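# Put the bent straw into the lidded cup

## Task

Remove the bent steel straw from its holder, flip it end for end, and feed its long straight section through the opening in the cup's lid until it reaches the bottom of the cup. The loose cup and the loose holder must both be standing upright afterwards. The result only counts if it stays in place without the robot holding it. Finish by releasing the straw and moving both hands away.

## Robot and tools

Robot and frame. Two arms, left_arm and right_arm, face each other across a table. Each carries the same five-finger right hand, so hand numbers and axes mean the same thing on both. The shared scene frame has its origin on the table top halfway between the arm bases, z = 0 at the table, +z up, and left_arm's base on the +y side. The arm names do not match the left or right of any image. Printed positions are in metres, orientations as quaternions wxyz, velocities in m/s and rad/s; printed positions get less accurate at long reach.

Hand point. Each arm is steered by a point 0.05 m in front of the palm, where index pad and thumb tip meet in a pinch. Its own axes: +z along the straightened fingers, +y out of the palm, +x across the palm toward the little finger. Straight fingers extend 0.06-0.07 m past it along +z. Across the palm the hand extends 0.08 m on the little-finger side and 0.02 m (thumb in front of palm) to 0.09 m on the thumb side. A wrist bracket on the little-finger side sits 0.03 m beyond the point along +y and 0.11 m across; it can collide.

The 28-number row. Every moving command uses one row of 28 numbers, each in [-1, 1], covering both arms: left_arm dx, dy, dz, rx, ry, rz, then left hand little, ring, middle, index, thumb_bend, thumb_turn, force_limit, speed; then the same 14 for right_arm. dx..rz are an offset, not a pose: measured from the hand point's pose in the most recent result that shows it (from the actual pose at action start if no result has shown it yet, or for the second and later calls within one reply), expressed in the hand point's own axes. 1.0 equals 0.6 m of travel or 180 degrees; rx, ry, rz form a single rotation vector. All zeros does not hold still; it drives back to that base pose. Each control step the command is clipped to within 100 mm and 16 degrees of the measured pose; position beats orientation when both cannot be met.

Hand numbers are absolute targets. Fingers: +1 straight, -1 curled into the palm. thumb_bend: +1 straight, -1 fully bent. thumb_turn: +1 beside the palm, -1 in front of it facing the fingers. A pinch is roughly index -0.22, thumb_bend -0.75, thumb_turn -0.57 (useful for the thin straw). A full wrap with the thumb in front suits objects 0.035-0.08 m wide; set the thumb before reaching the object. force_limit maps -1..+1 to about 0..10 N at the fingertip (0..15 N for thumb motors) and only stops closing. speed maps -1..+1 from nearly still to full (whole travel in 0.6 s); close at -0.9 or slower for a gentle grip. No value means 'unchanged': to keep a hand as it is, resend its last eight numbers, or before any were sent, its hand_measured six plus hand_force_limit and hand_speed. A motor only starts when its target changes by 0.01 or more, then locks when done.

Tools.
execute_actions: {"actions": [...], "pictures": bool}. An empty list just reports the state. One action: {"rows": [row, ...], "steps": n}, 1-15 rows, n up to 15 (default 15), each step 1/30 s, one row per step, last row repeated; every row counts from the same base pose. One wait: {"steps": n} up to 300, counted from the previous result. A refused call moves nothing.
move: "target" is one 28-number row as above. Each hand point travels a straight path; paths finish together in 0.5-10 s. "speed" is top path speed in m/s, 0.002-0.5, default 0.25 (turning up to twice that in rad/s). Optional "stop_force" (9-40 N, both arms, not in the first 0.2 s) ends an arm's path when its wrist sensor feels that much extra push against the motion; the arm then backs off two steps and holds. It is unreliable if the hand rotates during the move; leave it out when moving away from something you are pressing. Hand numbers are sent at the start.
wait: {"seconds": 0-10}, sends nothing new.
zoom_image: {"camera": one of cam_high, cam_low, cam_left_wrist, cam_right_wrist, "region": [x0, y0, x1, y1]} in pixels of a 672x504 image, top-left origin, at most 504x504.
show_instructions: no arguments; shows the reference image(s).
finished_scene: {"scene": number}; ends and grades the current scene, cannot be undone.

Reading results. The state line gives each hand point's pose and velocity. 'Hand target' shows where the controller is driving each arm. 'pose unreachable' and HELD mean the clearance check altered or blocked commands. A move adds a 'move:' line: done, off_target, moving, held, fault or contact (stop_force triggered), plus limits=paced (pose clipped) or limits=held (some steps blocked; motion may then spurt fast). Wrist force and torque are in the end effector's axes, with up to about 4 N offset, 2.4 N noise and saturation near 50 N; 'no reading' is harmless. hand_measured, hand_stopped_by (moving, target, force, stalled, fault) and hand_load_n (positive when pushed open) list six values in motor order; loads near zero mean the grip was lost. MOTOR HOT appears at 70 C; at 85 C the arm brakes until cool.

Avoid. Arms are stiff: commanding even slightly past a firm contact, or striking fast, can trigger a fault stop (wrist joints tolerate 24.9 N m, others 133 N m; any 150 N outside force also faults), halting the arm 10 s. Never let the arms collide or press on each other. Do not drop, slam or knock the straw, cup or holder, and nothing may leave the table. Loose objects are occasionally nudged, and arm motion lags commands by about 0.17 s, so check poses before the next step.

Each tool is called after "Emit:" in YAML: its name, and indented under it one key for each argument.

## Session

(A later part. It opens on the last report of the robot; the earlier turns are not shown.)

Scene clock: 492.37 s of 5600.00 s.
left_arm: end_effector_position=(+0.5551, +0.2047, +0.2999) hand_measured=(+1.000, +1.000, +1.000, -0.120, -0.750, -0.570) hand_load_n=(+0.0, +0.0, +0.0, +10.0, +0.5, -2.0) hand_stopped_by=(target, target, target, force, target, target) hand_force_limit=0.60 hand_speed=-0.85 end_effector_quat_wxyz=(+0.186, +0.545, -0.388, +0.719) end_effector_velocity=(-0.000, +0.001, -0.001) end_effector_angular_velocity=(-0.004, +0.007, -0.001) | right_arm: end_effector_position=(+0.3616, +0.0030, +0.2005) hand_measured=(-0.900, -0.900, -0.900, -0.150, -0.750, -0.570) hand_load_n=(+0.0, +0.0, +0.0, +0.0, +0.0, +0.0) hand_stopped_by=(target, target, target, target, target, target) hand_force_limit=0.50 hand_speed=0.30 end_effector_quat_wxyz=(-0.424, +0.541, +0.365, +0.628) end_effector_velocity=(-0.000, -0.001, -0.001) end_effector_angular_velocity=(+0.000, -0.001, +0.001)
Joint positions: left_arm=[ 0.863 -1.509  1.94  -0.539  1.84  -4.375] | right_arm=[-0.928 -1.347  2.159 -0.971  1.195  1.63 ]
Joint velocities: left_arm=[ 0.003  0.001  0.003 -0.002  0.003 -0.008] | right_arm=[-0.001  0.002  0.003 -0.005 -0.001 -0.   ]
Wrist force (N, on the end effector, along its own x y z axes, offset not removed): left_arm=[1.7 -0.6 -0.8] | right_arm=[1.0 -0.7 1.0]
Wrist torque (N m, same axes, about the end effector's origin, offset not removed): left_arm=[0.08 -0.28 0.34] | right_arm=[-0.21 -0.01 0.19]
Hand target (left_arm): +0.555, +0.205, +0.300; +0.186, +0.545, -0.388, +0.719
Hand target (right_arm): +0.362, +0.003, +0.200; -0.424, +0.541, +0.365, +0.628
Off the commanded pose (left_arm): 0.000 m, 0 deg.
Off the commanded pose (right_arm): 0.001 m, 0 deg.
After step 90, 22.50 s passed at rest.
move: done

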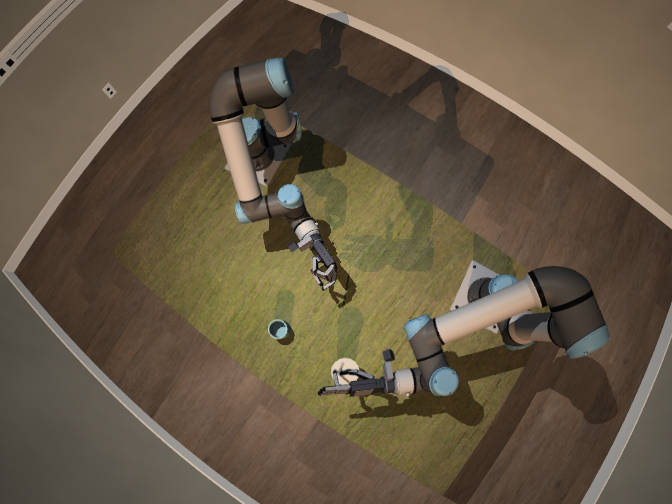

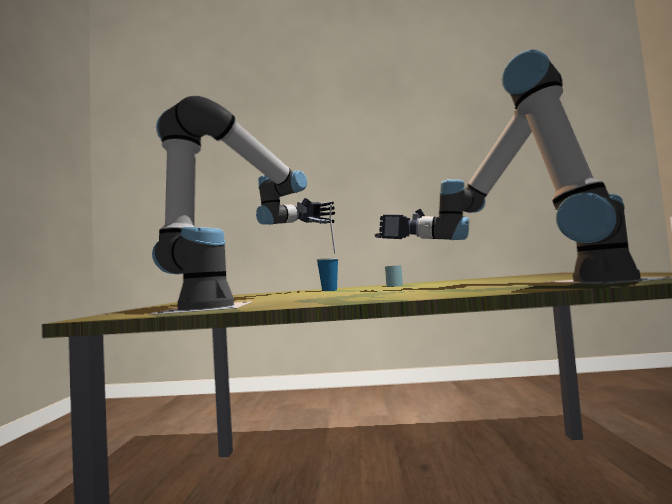

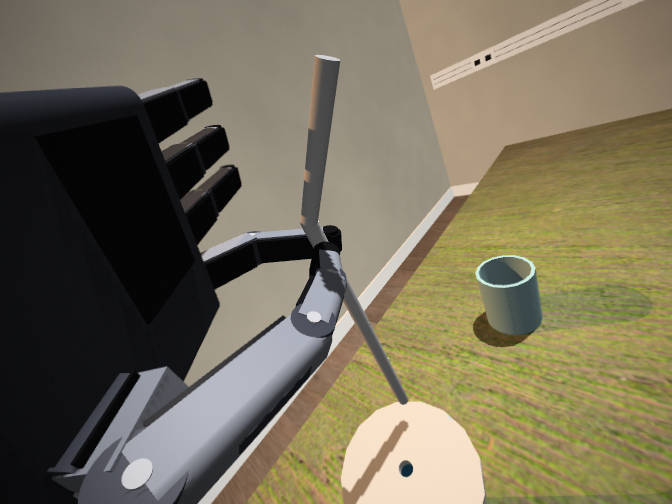

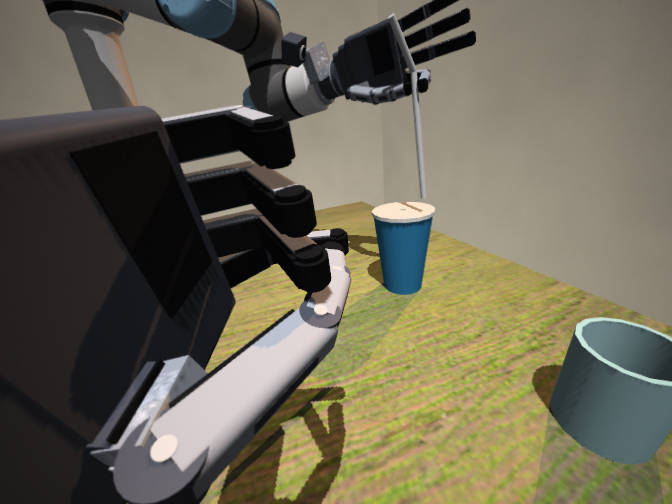

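Emit:
move:
  target: [-0.0257,-0.0207,-0.0335,-0.0097,-0.0284,-0.0109,1,1,1,-0.5,-0.75,-0.57,0.6,-0.85,-0.02,-0.067,0.2,0,0,0,-0.9,-0.9,-0.9,-0.15,-0.75,-0.57,0.5,0.3]
  speed: 0.15

Emit:
zoom_image:
  camera: "cam_right_wrist"
  region: [350, 30, 630, 370]

Emit:
zoom_image:
  camera: "cam_low"
  region: [270, 190, 390, 310]

Emit:
zoom_image:
  camera: "cam_left_wrist"
  region: [320, 300, 500, 480]

Scene clock: 517.57 s of 5600.00 s.
left_arm: end_effector_position=(+0.5561, +0.2302, +0.2880) hand_measured=(+1.000, +1.000, +1.000, -0.120, -0.750, -0.570) hand_load_n=(+0.0, +0.0, +0.0, +10.0, +0.5, -2.0) hand_stopped_by=(target, target, target, force, target, target) hand_force_limit=0.60 hand_speed=-0.85 end_effector_quat_wxyz=(+0.189, +0.580, -0.398, +0.685) end_effector_velocity=(-0.000, +0.000, -0.001) end_effector_angular_velocity=(+0.001, +0.002, -0.001) | right_arm: end_effector_position=(+0.3691, +0.1296, +0.2061) hand_measured=(-0.900, -0.900, -0.900, -0.150, -0.750, -0.570) hand_load_n=(+0.0, +0.0, +0.0, +0.0, +0.0, +0.0) hand_stopped_by=(target, target, target, target, target, target) hand_force_limit=0.50 hand_speed=0.30 end_effector_quat_wxyz=(-0.425, +0.541, +0.365, +0.627) end_effector_velocity=(+0.001, +0.001, +0.000) end_effector_angular_velocity=(+0.000, +0.001, -0.002)
Joint positions: left_arm=[ 0.919 -1.502  1.902 -0.411  1.896 -4.384] | right_arm=[-0.761 -1.118  1.798 -0.832  1.36   1.604]
Joint velocities: left_arm=[ 0.     0.     0.     0.002  0.001 -0.001] | right_arm=[-0.     0.003 -0.006  0.003  0.002  0.001]
Wrist force (N, on the end effector, along its own x y z axes, offset not removed): left_arm=[-0.3 0.9 -1.4] | right_arm=[1.0 -0.1 -0.6]
Wrist torque (N m, same axes, about the end effector's origin, offset not removed): left_arm=[0.53 0.00 0.15] | right_arm=[0.12 0.05 0.13]
Hand target (left_arm): +0.556, +0.230, +0.288; +0.189, +0.580, -0.398, +0.685
Hand target (right_arm): +0.369, +0.130, +0.206; -0.424, +0.541, +0.365, +0.627
Off the commanded pose (left_arm): 0.000 m, 0 deg.
Off the commanded pose (right_arm): 0.000 m, 0 deg.
After step 90, 20.83 s passed at rest.
move: done

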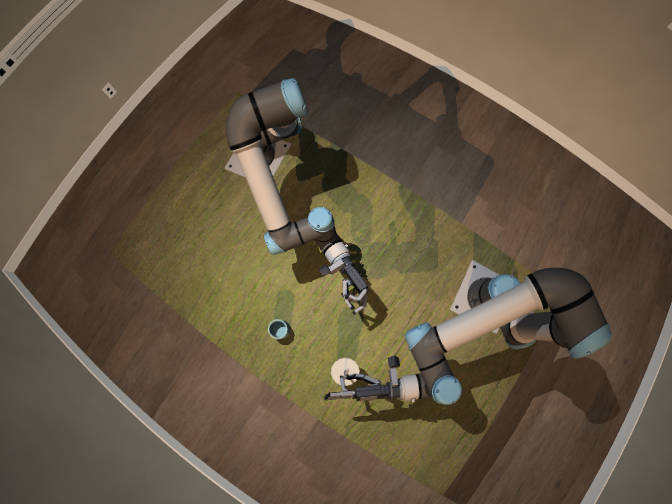

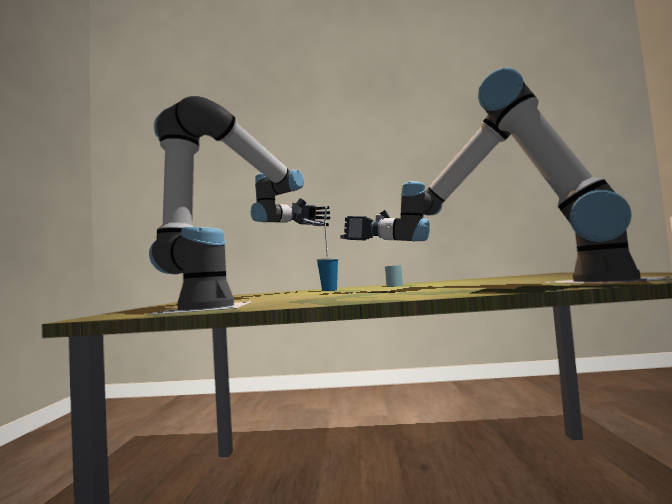

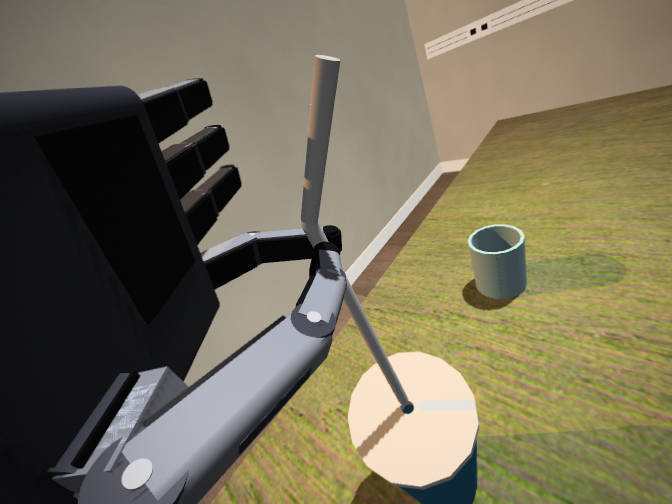

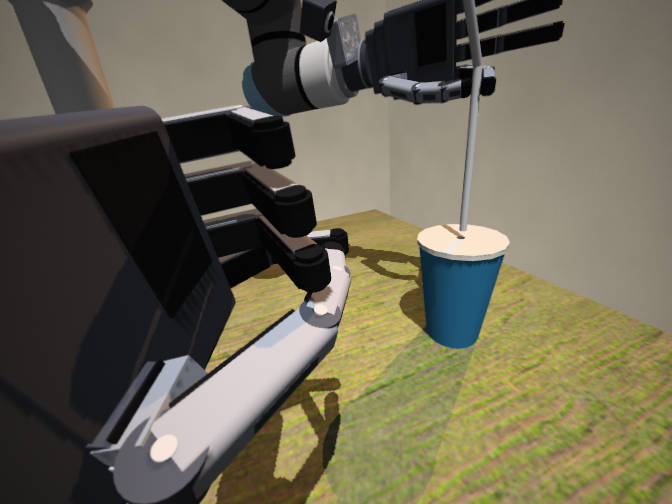

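Region (350, 30, 630, 370) of cam_right_wrist's 672x504 image, scaled by 1.482, with more detail than that image has; it fills the left 415 columns of this view, and the rest is white.

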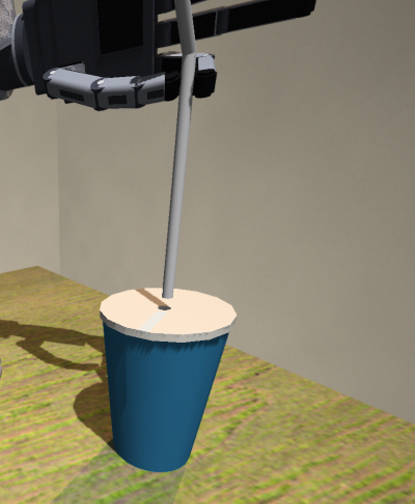

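Region (270, 190, 390, 310) of cam_low's 672x504 image, scaled by 4.200, with more detail than that image has.

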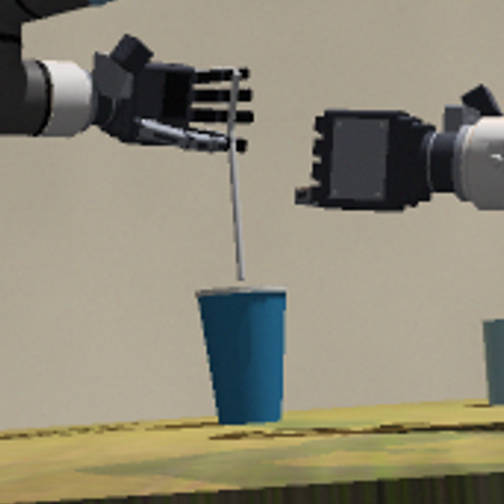

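Region (320, 300, 500, 480) of cam_left_wrist's 672x504 image, scaled by 2.800, with more detail than that image has.

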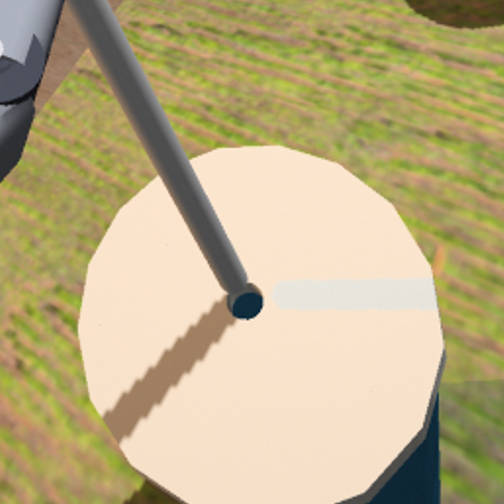

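Emit:
execute_actions:
  actions: []

Scene clock: 528.30 s of 5600.00 s.
left_arm: end_effector_position=(+0.5561, +0.2302, +0.2879) hand_measured=(+1.000, +1.000, +1.000, -0.120, -0.750, -0.570) hand_load_n=(+0.0, +0.0, +0.0, +10.0, +0.5, -2.0) hand_stopped_by=(target, target, target, force, target, target) hand_force_limit=0.60 hand_speed=-0.85 end_effector_quat_wxyz=(+0.189, +0.580, -0.398, +0.685) end_effector_velocity=(+0.001, +0.000, +0.001) end_effector_angular_velocity=(-0.001, -0.002, +0.001) | right_arm: end_effector_position=(+0.3691, +0.1298, +0.2061) hand_measured=(-0.900, -0.900, -0.900, -0.150, -0.750, -0.570) hand_load_n=(+0.0, +0.0, +0.0, +0.0, +0.0, +0.0) hand_stopped_by=(target, target, target, target, target, target) hand_force_limit=0.50 hand_speed=0.30 end_effector_quat_wxyz=(-0.424, +0.541, +0.365, +0.627) end_effector_velocity=(+0.000, -0.000, +0.000) end_effector_angular_velocity=(+0.001, +0.000, -0.001)
Joint positions: left_arm=[ 0.919 -1.502  1.902 -0.41   1.896 -4.384] | right_arm=[-0.761 -1.118  1.797 -0.831  1.36   1.604]
Joint velocities: left_arm=[ 0.001  0.    -0.002  0.    -0.     0.001] | right_arm=[-0.     0.     0.    -0.002  0.001  0.001]
Wrist force (N, on the end effector, along its own x y z axes, offset not removed): left_arm=[2.8 0.8 -2.5] | right_arm=[-0.2 0.4 -1.5]
Wrist torque (N m, same axes, about the end effector's origin, offset not removed): left_arm=[0.47 -0.42 0.43] | right_arm=[0.15 0.12 0.10]
Hand target (left_arm): +0.556, +0.230, +0.288; +0.189, +0.580, -0.398, +0.685
Hand target (right_arm): +0.369, +0.130, +0.206; -0.424, +0.541, +0.365, +0.627
Off the commanded pose (left_arm): 0.000 m, 0 deg.
Off the commanded pose (right_arm): 0.000 m, 0 deg.
Steps of this call (steps 1 to 90: nothing new was sent; then 7.73 s passed at rest). Readings (end_effector_position | what the end effector reports):
1: left_arm (+0.5561, +0.2302, +0.2880) | right_arm (+0.3691, +0.1297, +0.2061) | left_arm hand_measured=(+1.000, +1.000, +1.000, -0.120, -0.750, -0.570) hand_load_n=(+0.0, +0.0, +0.0, +10.0, +0.5, -2.0) hand_stopped_by=(target, target, target, force, target, target) hand_force_limit=0.60 hand_speed=-0.85 | right_arm hand_measured=(-0.900, -0.900, -0.900, -0.150, -0.750, -0.570) hand_load_n=(+0.0, +0.0, +0.0, +0.0, +0.0, +0.0) hand_stopped_by=(target, target, target, target, target, target) hand_force_limit=0.50 hand_speed=0.30
2: left_arm (+0.5561, +0.2302, +0.2880) | right_arm (+0.3691, +0.1297, +0.2061) | left_arm hand_measured=(+1.000, +1.000, +1.000, -0.120, -0.750, -0.570) hand_load_n=(+0.0, +0.0, +0.0, +10.0, +0.5, -2.0) hand_stopped_by=(target, target, target, force, target, target) hand_force_limit=0.60 hand_speed=-0.85 | right_arm hand_measured=(-0.900, -0.900, -0.900, -0.150, -0.750, -0.570) hand_load_n=(+0.0, +0.0, +0.0, +0.0, +0.0, +0.0) hand_stopped_by=(target, target, target, target, target, target) hand_force_limit=0.50 hand_speed=0.30
4: left_arm (+0.5561, +0.2302, +0.2880) | right_arm (+0.3691, +0.1297, +0.2061) | left_arm hand_measured=(+1.000, +1.000, +1.000, -0.120, -0.750, -0.570) hand_load_n=(+0.0, +0.0, +0.0, +10.0, +0.5, -2.0) hand_stopped_by=(target, target, target, force, target, target) hand_force_limit=0.60 hand_speed=-0.85 | right_arm hand_measured=(-0.900, -0.900, -0.900, -0.150, -0.750, -0.570) hand_load_n=(+0.0, +0.0, +0.0, +0.0, +0.0, +0.0) hand_stopped_by=(target, target, target, target, target, target) hand_force_limit=0.50 hand_speed=0.30
8: left_arm (+0.5561, +0.2302, +0.2880) | right_arm (+0.3691, +0.1298, +0.2061) | left_arm hand_measured=(+1.000, +1.000, +1.000, -0.120, -0.750, -0.570) hand_load_n=(+0.0, +0.0, +0.0, +10.0, +0.5, -2.0) hand_stopped_by=(target, target, target, force, target, target) hand_force_limit=0.60 hand_speed=-0.85 | right_arm hand_measured=(-0.900, -0.900, -0.900, -0.150, -0.750, -0.570) hand_load_n=(+0.0, +0.0, +0.0, +0.0, +0.0, +0.0) hand_stopped_by=(target, target, target, target, target, target) hand_force_limit=0.50 hand_speed=0.30
90: the state above

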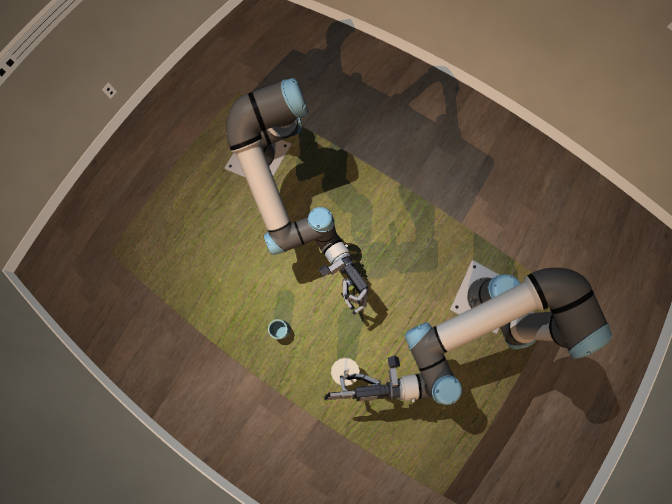

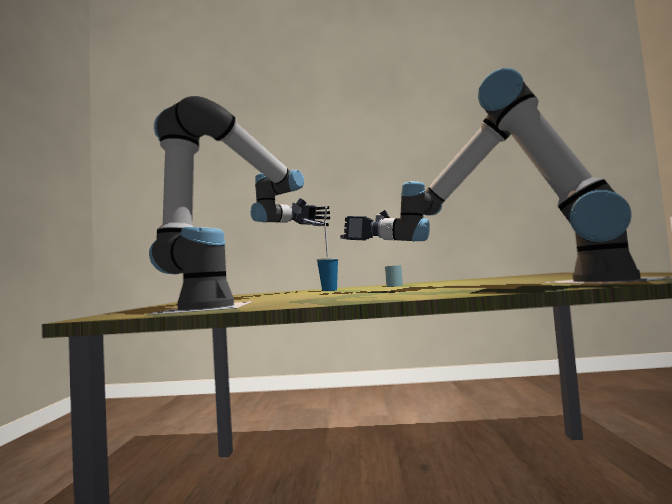

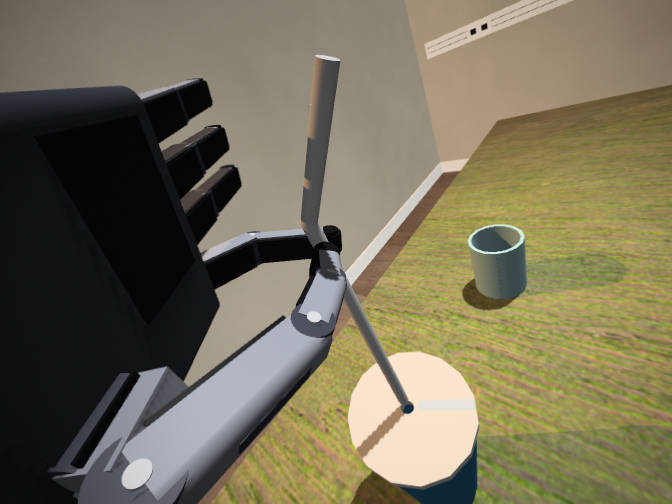

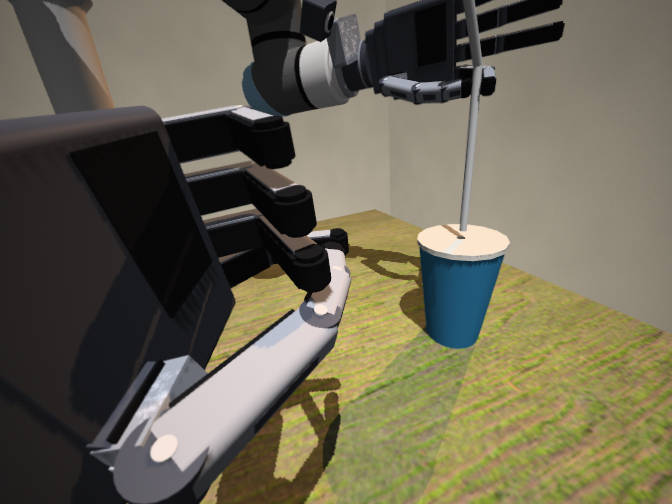

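Emit:
zoom_image:
  camera: "cam_right_wrist"
  region: [420, 190, 510, 270]

Emit:
zoom_image:
  camera: "cam_left_wrist"
  region: [360, 360, 460, 450]

Region (420, 190, 510, 270) of cam_right_wrist's 672x504 image, scaled by 5.600, with more detail than that image has.

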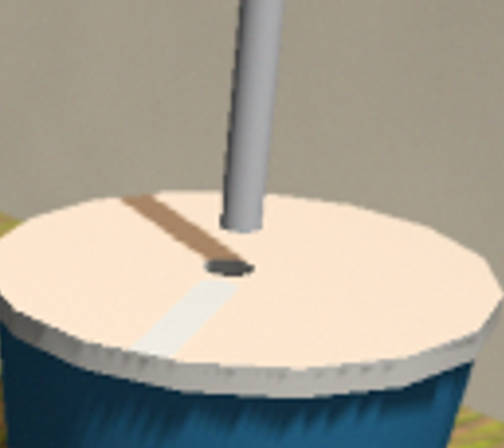

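Region (360, 360, 460, 450) of cam_left_wrist's 672x504 image, scaled by 5.040, with more detail than that image has; it fills the top 454 rows of this view, and the rest is white.

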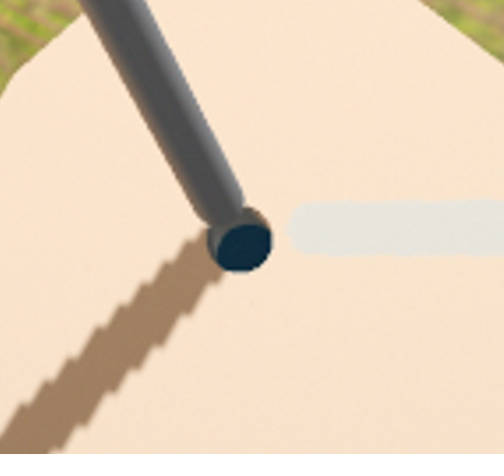

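Emit:
move:
  target: [-0.0075,0.0035,-0.00275,0,0,0,1,1,1,-0.5,-0.75,-0.57,0.6,-0.85,0,0,0,0,0,0,-0.9,-0.9,-0.9,-0.15,-0.75,-0.57,0.5,0.3]
  speed: 0.015

Emit:
zoom_image:
  camera: "cam_right_wrist"
  region: [420, 190, 510, 270]

Emit:
zoom_image:
  camera: "cam_left_wrist"
  region: [360, 360, 460, 450]

Scene clock: 541.10 s of 5600.00 s.
left_arm: end_effector_position=(+0.5547, +0.2311, +0.2831) hand_measured=(+1.000, +1.000, +1.000, -0.120, -0.750, -0.570) hand_load_n=(+0.0, +0.0, +0.0, +10.0, +0.5, -2.0) hand_stopped_by=(target, target, target, force, target, target) hand_force_limit=0.60 hand_speed=-0.85 end_effector_quat_wxyz=(+0.189, +0.580, -0.398, +0.685) end_effector_velocity=(-0.000, +0.001, -0.002) end_effector_angular_velocity=(-0.000, +0.001, +0.001) | right_arm: end_effector_position=(+0.3691, +0.1298, +0.2061) hand_measured=(-0.900, -0.900, -0.900, -0.150, -0.750, -0.570) hand_load_n=(+0.0, +0.0, +0.0, +0.0, +0.0, +0.0) hand_stopped_by=(target, target, target, target, target, target) hand_force_limit=0.50 hand_speed=0.30 end_effector_quat_wxyz=(-0.424, +0.541, +0.365, +0.627) end_effector_velocity=(-0.000, -0.001, -0.001) end_effector_angular_velocity=(-0.003, +0.003, -0.001)
Joint positions: left_arm=[ 0.919 -1.501  1.914 -0.424  1.896 -4.384] | right_arm=[-0.761 -1.118  1.797 -0.831  1.36   1.604]
Joint velocities: left_arm=[ 0.001  0.     0.004 -0.004  0.    -0.001] | right_arm=[-0.    -0.     0.002  0.002  0.001  0.001]
Wrist force (N, on the end effector, along its own x y z axes, offset not removed): left_arm=[0.2 1.4 0.2] | right_arm=[-0.1 -1.0 0.3]
Wrist torque (N m, same axes, about the end effector's origin, offset not removed): left_arm=[0.44 -0.16 0.18] | right_arm=[-0.22 0.16 -0.04]
Hand target (left_arm): +0.555, +0.231, +0.283; +0.189, +0.580, -0.398, +0.685
Hand target (right_arm): +0.369, +0.130, +0.206; -0.424, +0.541, +0.365, +0.627
Off the commanded pose (left_arm): 0.000 m, 0 deg.
Off the commanded pose (right_arm): 0.000 m, 0 deg.
After step 90, 9.10 s passed at rest.
move: done

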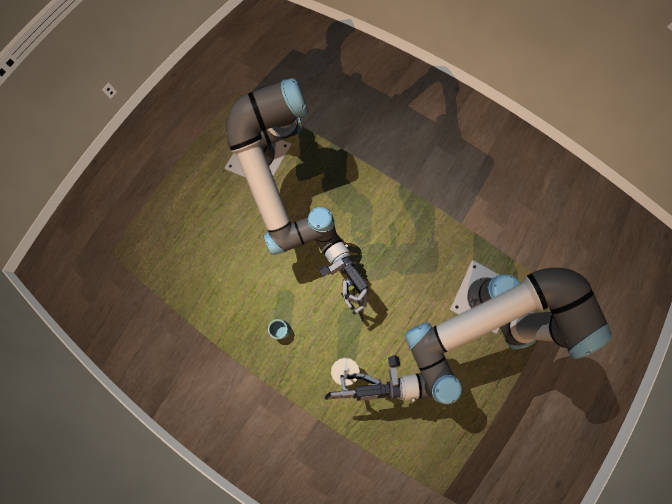

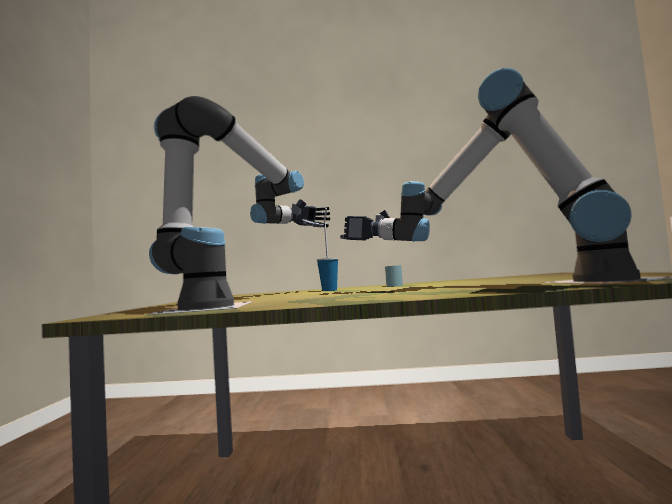

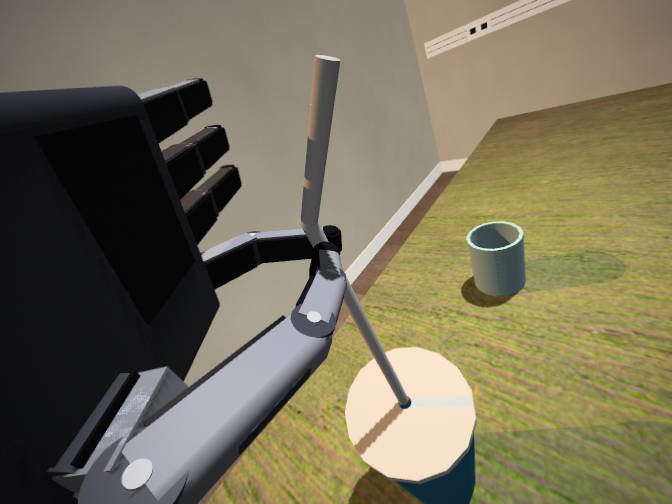

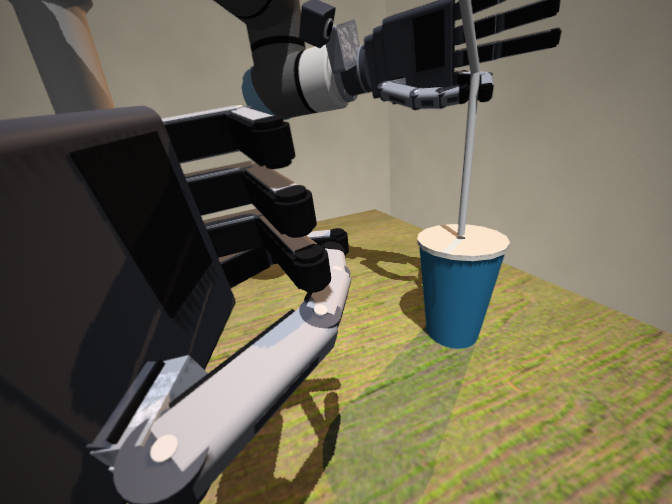

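Region (420, 190, 510, 270) of cam_right_wrist's 672x504 image, scaled by 5.600, with more detail than that image has.

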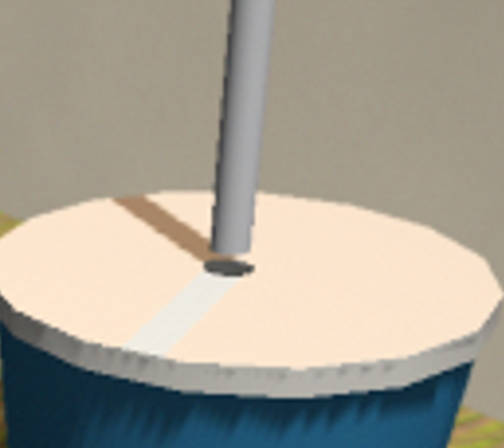

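Region (360, 360, 460, 450) of cam_left_wrist's 672x504 image, scaled by 5.040, with more detail than that image has; it fills the top 454 rows of this view, and the rest is white.

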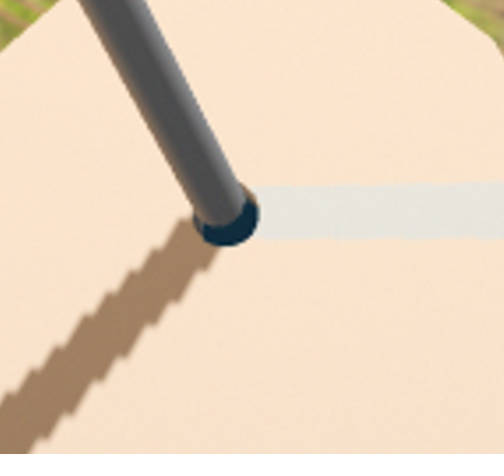

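Emit:
move:
  target: [-0.04725,0.0163,-0.0005,0,0,0,1,1,1,-0.5,-0.75,-0.57,0.6,-0.85,0,0,0,0,0,0,-0.9,-0.9,-0.9,-0.15,-0.75,-0.57,0.5,0.3]
  speed: 0.012
  stop_force: 9

Emit:
zoom_image:
  camera: "cam_right_wrist"
  region: [420, 190, 510, 270]

Emit:
zoom_image:
  camera: "cam_left_wrist"
  region: [340, 330, 440, 420]

Scene clock: 550.00 s of 5600.00 s.
left_arm: end_effector_position=(+0.5547, +0.2311, +0.2533) hand_measured=(+1.000, +1.000, +1.000, -0.120, -0.750, -0.570) hand_load_n=(+0.0, +0.0, +0.0, +10.0, +0.5, -2.0) hand_stopped_by=(target, target, target, force, target, target) hand_force_limit=0.60 hand_speed=-0.85 end_effector_quat_wxyz=(+0.189, +0.580, -0.398, +0.685) end_effector_velocity=(+0.001, +0.001, -0.002) end_effector_angular_velocity=(-0.000, +0.000, +0.002) | right_arm: end_effector_position=(+0.3691, +0.1298, +0.2061) hand_measured=(-0.900, -0.900, -0.900, -0.150, -0.750, -0.570) hand_load_n=(+0.0, +0.0, +0.0, +0.0, +0.0, +0.0) hand_stopped_by=(target, target, target, target, target, target) hand_force_limit=0.50 hand_speed=0.30 end_effector_quat_wxyz=(-0.424, +0.541, +0.365, +0.627) end_effector_velocity=(+0.000, -0.000, -0.000) end_effector_angular_velocity=(-0.000, -0.002, -0.001)
Joint positions: left_arm=[ 0.919 -1.468  1.963 -0.505  1.896 -4.384] | right_arm=[-0.761 -1.118  1.797 -0.831  1.36   1.604]
Joint velocities: left_arm=[ 0.002  0.002  0.003 -0.005  0.    -0.   ] | right_arm=[-0.001  0.     0.001 -0.001  0.    -0.002]
Wrist force (N, on the end effector, along its own x y z axes, offset not removed): left_arm=[-1.0 0.8 -0.8] | right_arm=[-0.3 -1.3 -1.3]
Wrist torque (N m, same axes, about the end effector's origin, offset not removed): left_arm=[0.24 0.05 0.22] | right_arm=[-0.23 0.17 0.09]
Hand target (left_arm): +0.555, +0.231, +0.253; +0.189, +0.580, -0.398, +0.685
Hand target (right_arm): +0.369, +0.130, +0.206; -0.424, +0.541, +0.365, +0.627
Off the commanded pose (left_arm): 0.000 m, 0 deg.
Off the commanded pose (right_arm): 0.000 m, 0 deg.
After step 90, 3.20 s passed at rest.
move: done

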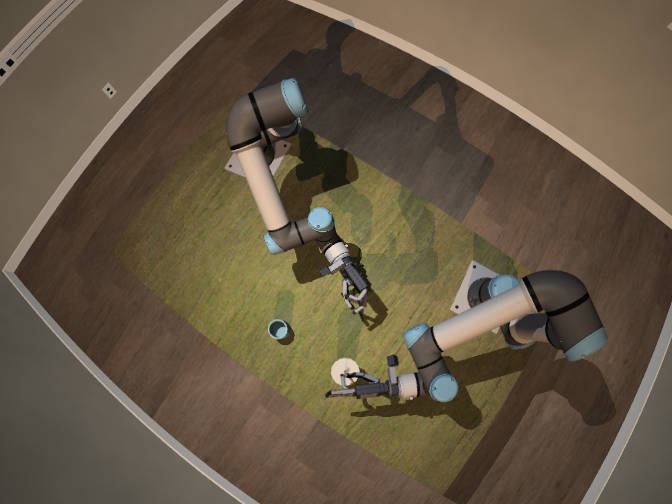

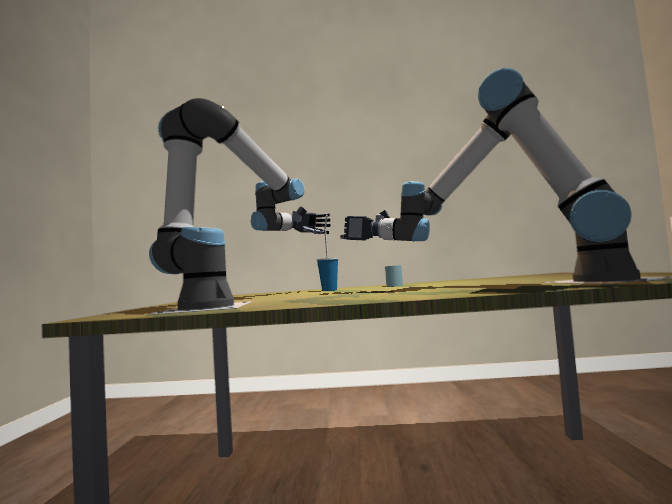

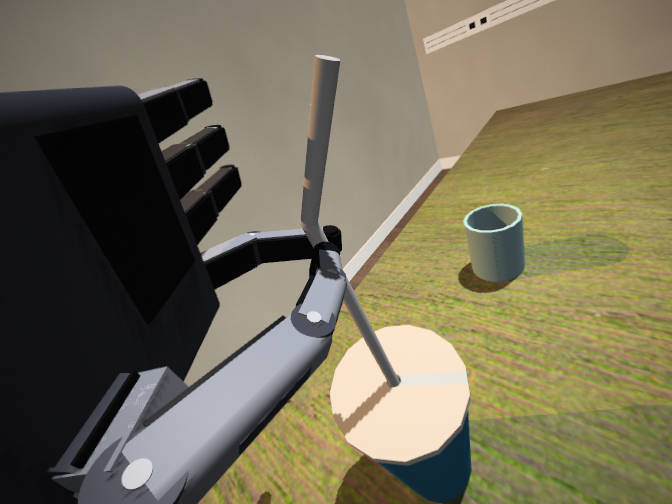

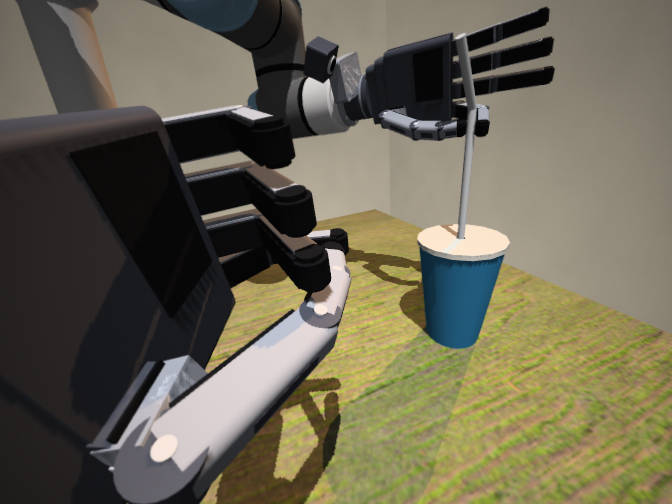

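Region (420, 190, 510, 270) of cam_right_wrist's 672x504 image, scaled by 5.600, with more detail than that image has.

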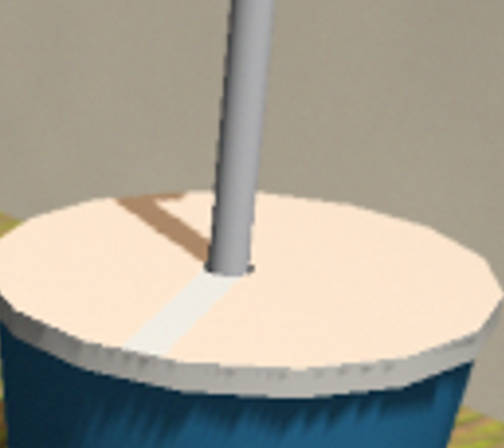

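Region (340, 330, 440, 420) of cam_left_wrist's 672x504 image, scaled by 5.040, with more detail than that image has; it fills the top 454 rows of this view, and the rest is white.

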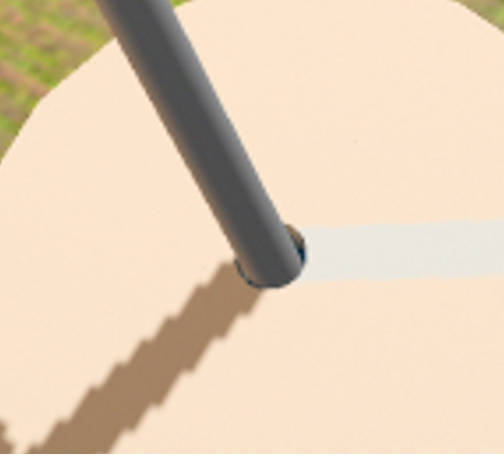

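Emit:
move:
  target: [-0.1299,0.0475,-0.0014,0,0,0,1,1,1,-0.5,-0.75,-0.57,0.6,-0.85,0,0,0,0,0,0,-0.9,-0.9,-0.9,-0.15,-0.75,-0.57,0.5,0.3]
  speed: 0.03
  stop_force: 9

Emit:
zoom_image:
  camera: "cam_right_wrist"
  region: [370, 130, 530, 360]

Scene clock: 560.70 s of 5600.00 s.
left_arm: end_effector_position=(+0.5537, +0.2301, +0.1705) hand_measured=(+1.000, +1.000, +1.000, -0.120, -0.750, -0.570) hand_load_n=(+0.0, +0.0, +0.0, +10.0, +0.5, -2.0) hand_stopped_by=(target, target, target, force, target, target) hand_force_limit=0.60 hand_speed=-0.85 end_effector_quat_wxyz=(+0.189, +0.580, -0.398, +0.685) end_effector_velocity=(-0.001, -0.001, -0.002) end_effector_angular_velocity=(-0.000, -0.000, -0.003) | right_arm: end_effector_position=(+0.3691, +0.1298, +0.2061) hand_measured=(-0.900, -0.900, -0.900, -0.150, -0.750, -0.570) hand_load_n=(+0.0, +0.0, +0.0, +0.0, +0.0, +0.0) hand_stopped_by=(target, target, target, target, target, target) hand_force_limit=0.50 hand_speed=0.30 end_effector_quat_wxyz=(-0.424, +0.541, +0.365, +0.627) end_effector_velocity=(-0.000, -0.000, +0.000) end_effector_angular_velocity=(+0.001, -0.001, -0.001)
Joint positions: left_arm=[ 0.916 -1.346  2.072 -0.737  1.893 -4.384] | right_arm=[-0.761 -1.118  1.797 -0.831  1.36   1.604]
Joint velocities: left_arm=[-0.002  0.003  0.002 -0.005  0.     0.   ] | right_arm=[ 0.    -0.     0.    -0.001  0.001 -0.001]
Wrist force (N, on the end effector, along its own x y z axes, offset not removed): left_arm=[-0.2 0.4 -0.8] | right_arm=[-0.8 1.8 -1.1]
Wrist torque (N m, same axes, about the end effector's origin, offset not removed): left_arm=[0.29 -0.16 0.32] | right_arm=[0.32 0.23 0.00]
Hand target (left_arm): +0.554, +0.230, +0.170; +0.189, +0.580, -0.398, +0.685
Hand target (right_arm): +0.369, +0.130, +0.206; -0.424, +0.541, +0.365, +0.627
Off the commanded pose (left_arm): 0.000 m, 0 deg.
Off the commanded pose (right_arm): 0.000 m, 0 deg.
After step 90, 4.60 s passed at rest.
move: done

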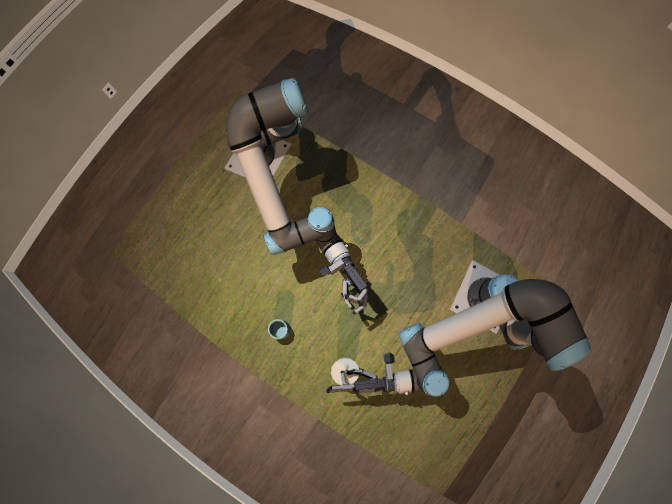

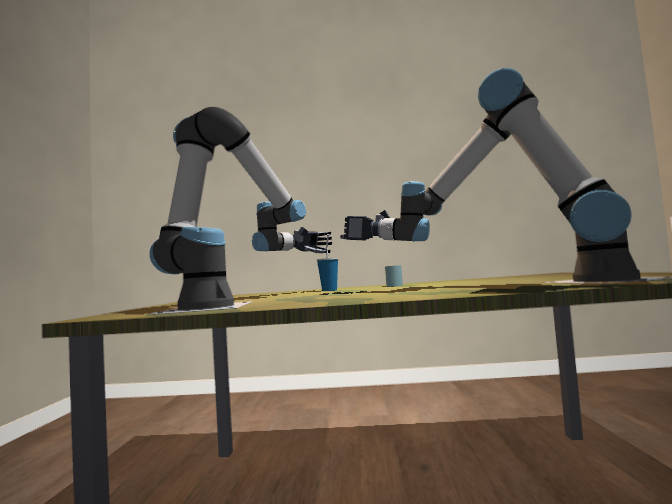

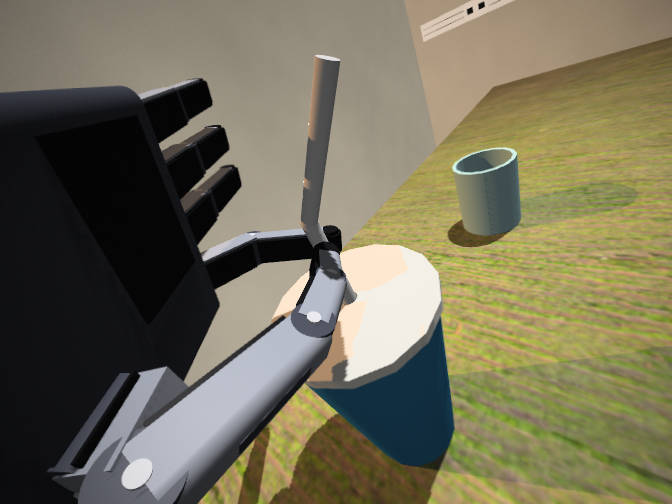

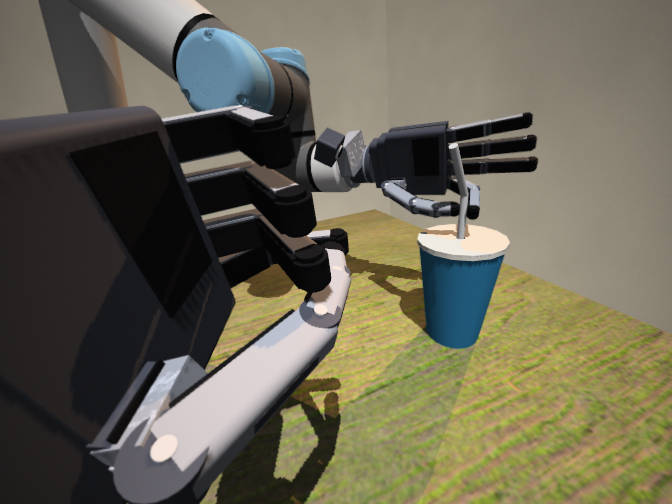

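Region (370, 130, 530, 360) of cam_right_wrist's 672x504 image, scaled by 2.191, with more detail than that image has; it fills the left 351 columns of this view, and the rest is white.

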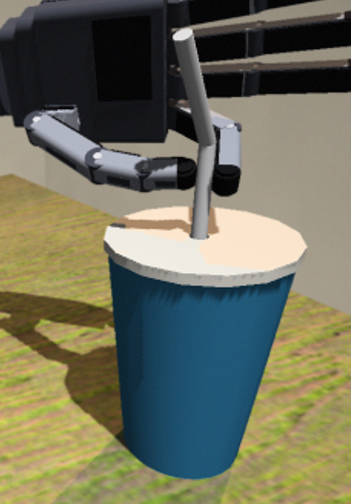

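Emit:
move:
  target: [-0.01418,0.0051,-0.00015,0,0,0,1,1,1,-0.5,-0.75,-0.57,0.6,-0.85,0,0,0,0,0,0,-0.9,-0.9,-0.9,-0.15,-0.75,-0.57,0.5,0.3]
  speed: 0.005
  stop_force: 9

Emit:
zoom_image:
  camera: "cam_right_wrist"
  region: [400, 150, 520, 270]

Scene clock: 571.10 s of 5600.00 s.
left_arm: end_effector_position=(+0.5536, +0.2300, +0.1615) hand_measured=(+1.000, +1.000, +1.000, -0.120, -0.750, -0.570) hand_load_n=(+0.0, +0.0, +0.0, +10.0, +0.5, -2.0) hand_stopped_by=(target, target, target, force, target, target) hand_force_limit=0.60 hand_speed=-0.85 end_effector_quat_wxyz=(+0.189, +0.580, -0.398, +0.685) end_effector_velocity=(+0.000, +0.000, -0.001) end_effector_angular_velocity=(-0.000, -0.000, +0.001) | right_arm: end_effector_position=(+0.3691, +0.1298, +0.2061) hand_measured=(-0.900, -0.900, -0.900, -0.150, -0.750, -0.570) hand_load_n=(+0.0, +0.0, +0.0, +0.0, +0.0, +0.0) hand_stopped_by=(target, target, target, target, target, target) hand_force_limit=0.50 hand_speed=0.30 end_effector_quat_wxyz=(-0.424, +0.541, +0.365, +0.627) end_effector_velocity=(-0.000, -0.000, -0.000) end_effector_angular_velocity=(-0.000, +0.001, +0.001)
Joint positions: left_arm=[ 0.915 -1.33   2.082 -0.762  1.893 -4.384] | right_arm=[-0.761 -1.118  1.797 -0.831  1.36   1.604]
Joint velocities: left_arm=[ 0.     0.001  0.001 -0.003 -0.    -0.   ] | right_arm=[-0.    -0.     0.001 -0.    -0.001  0.001]
Wrist force (N, on the end effector, along its own x y z axes, offset not removed): left_arm=[0.6 0.8 -2.3] | right_arm=[-2.4 -2.0 0.8]
Wrist torque (N m, same axes, about the end effector's origin, offset not removed): left_arm=[0.46 -0.08 0.24] | right_arm=[-0.54 0.58 -0.07]
Hand target (left_arm): +0.554, +0.230, +0.161; +0.189, +0.580, -0.398, +0.685
Hand target (right_arm): +0.369, +0.130, +0.206; -0.424, +0.541, +0.365, +0.627
Off the commanded pose (left_arm): 0.000 m, 0 deg.
Off the commanded pose (right_arm): 0.000 m, 0 deg.
After step 90, 5.40 s passed at rest.
move: done

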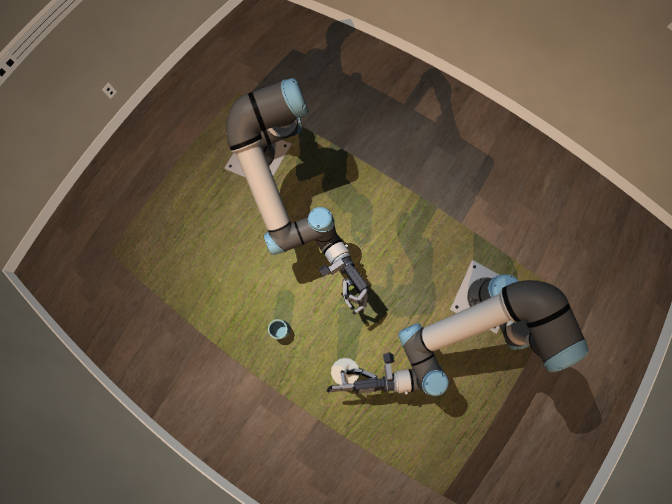

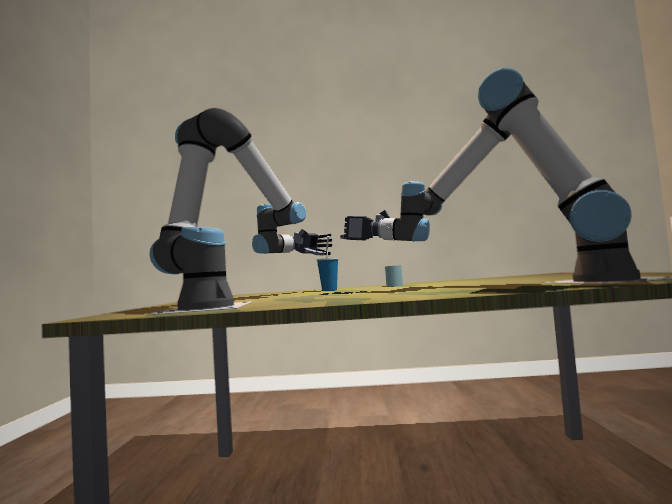

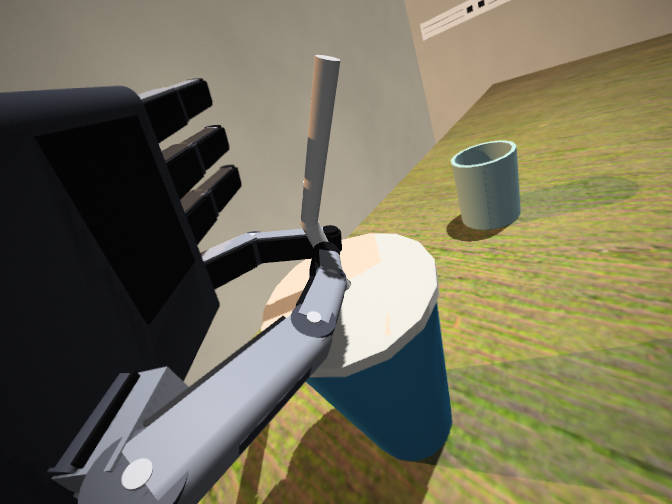

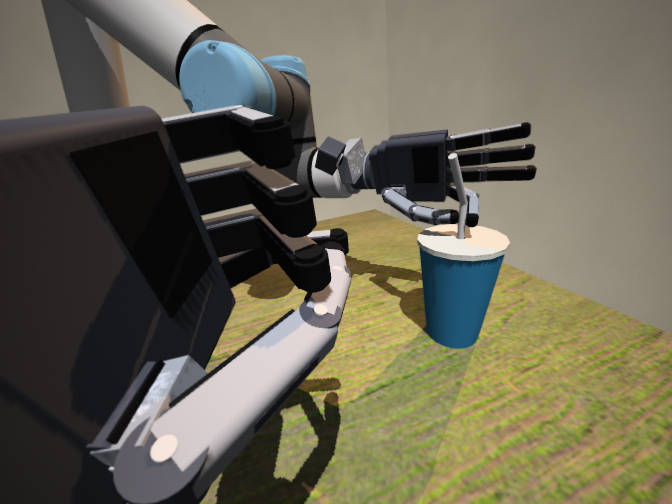

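Region (400, 150, 520, 270) of cam_right_wrist's 672x504 image, scaled by 4.200, with more detail than that image has.

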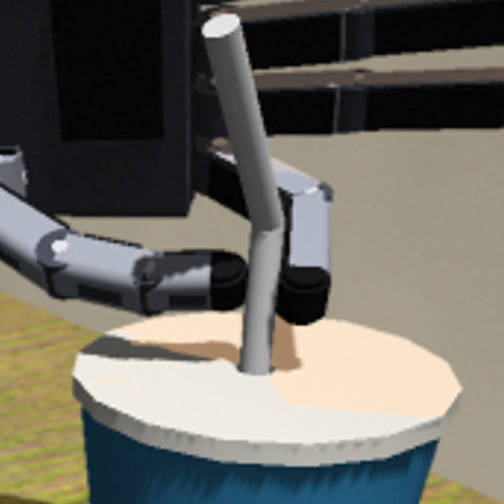

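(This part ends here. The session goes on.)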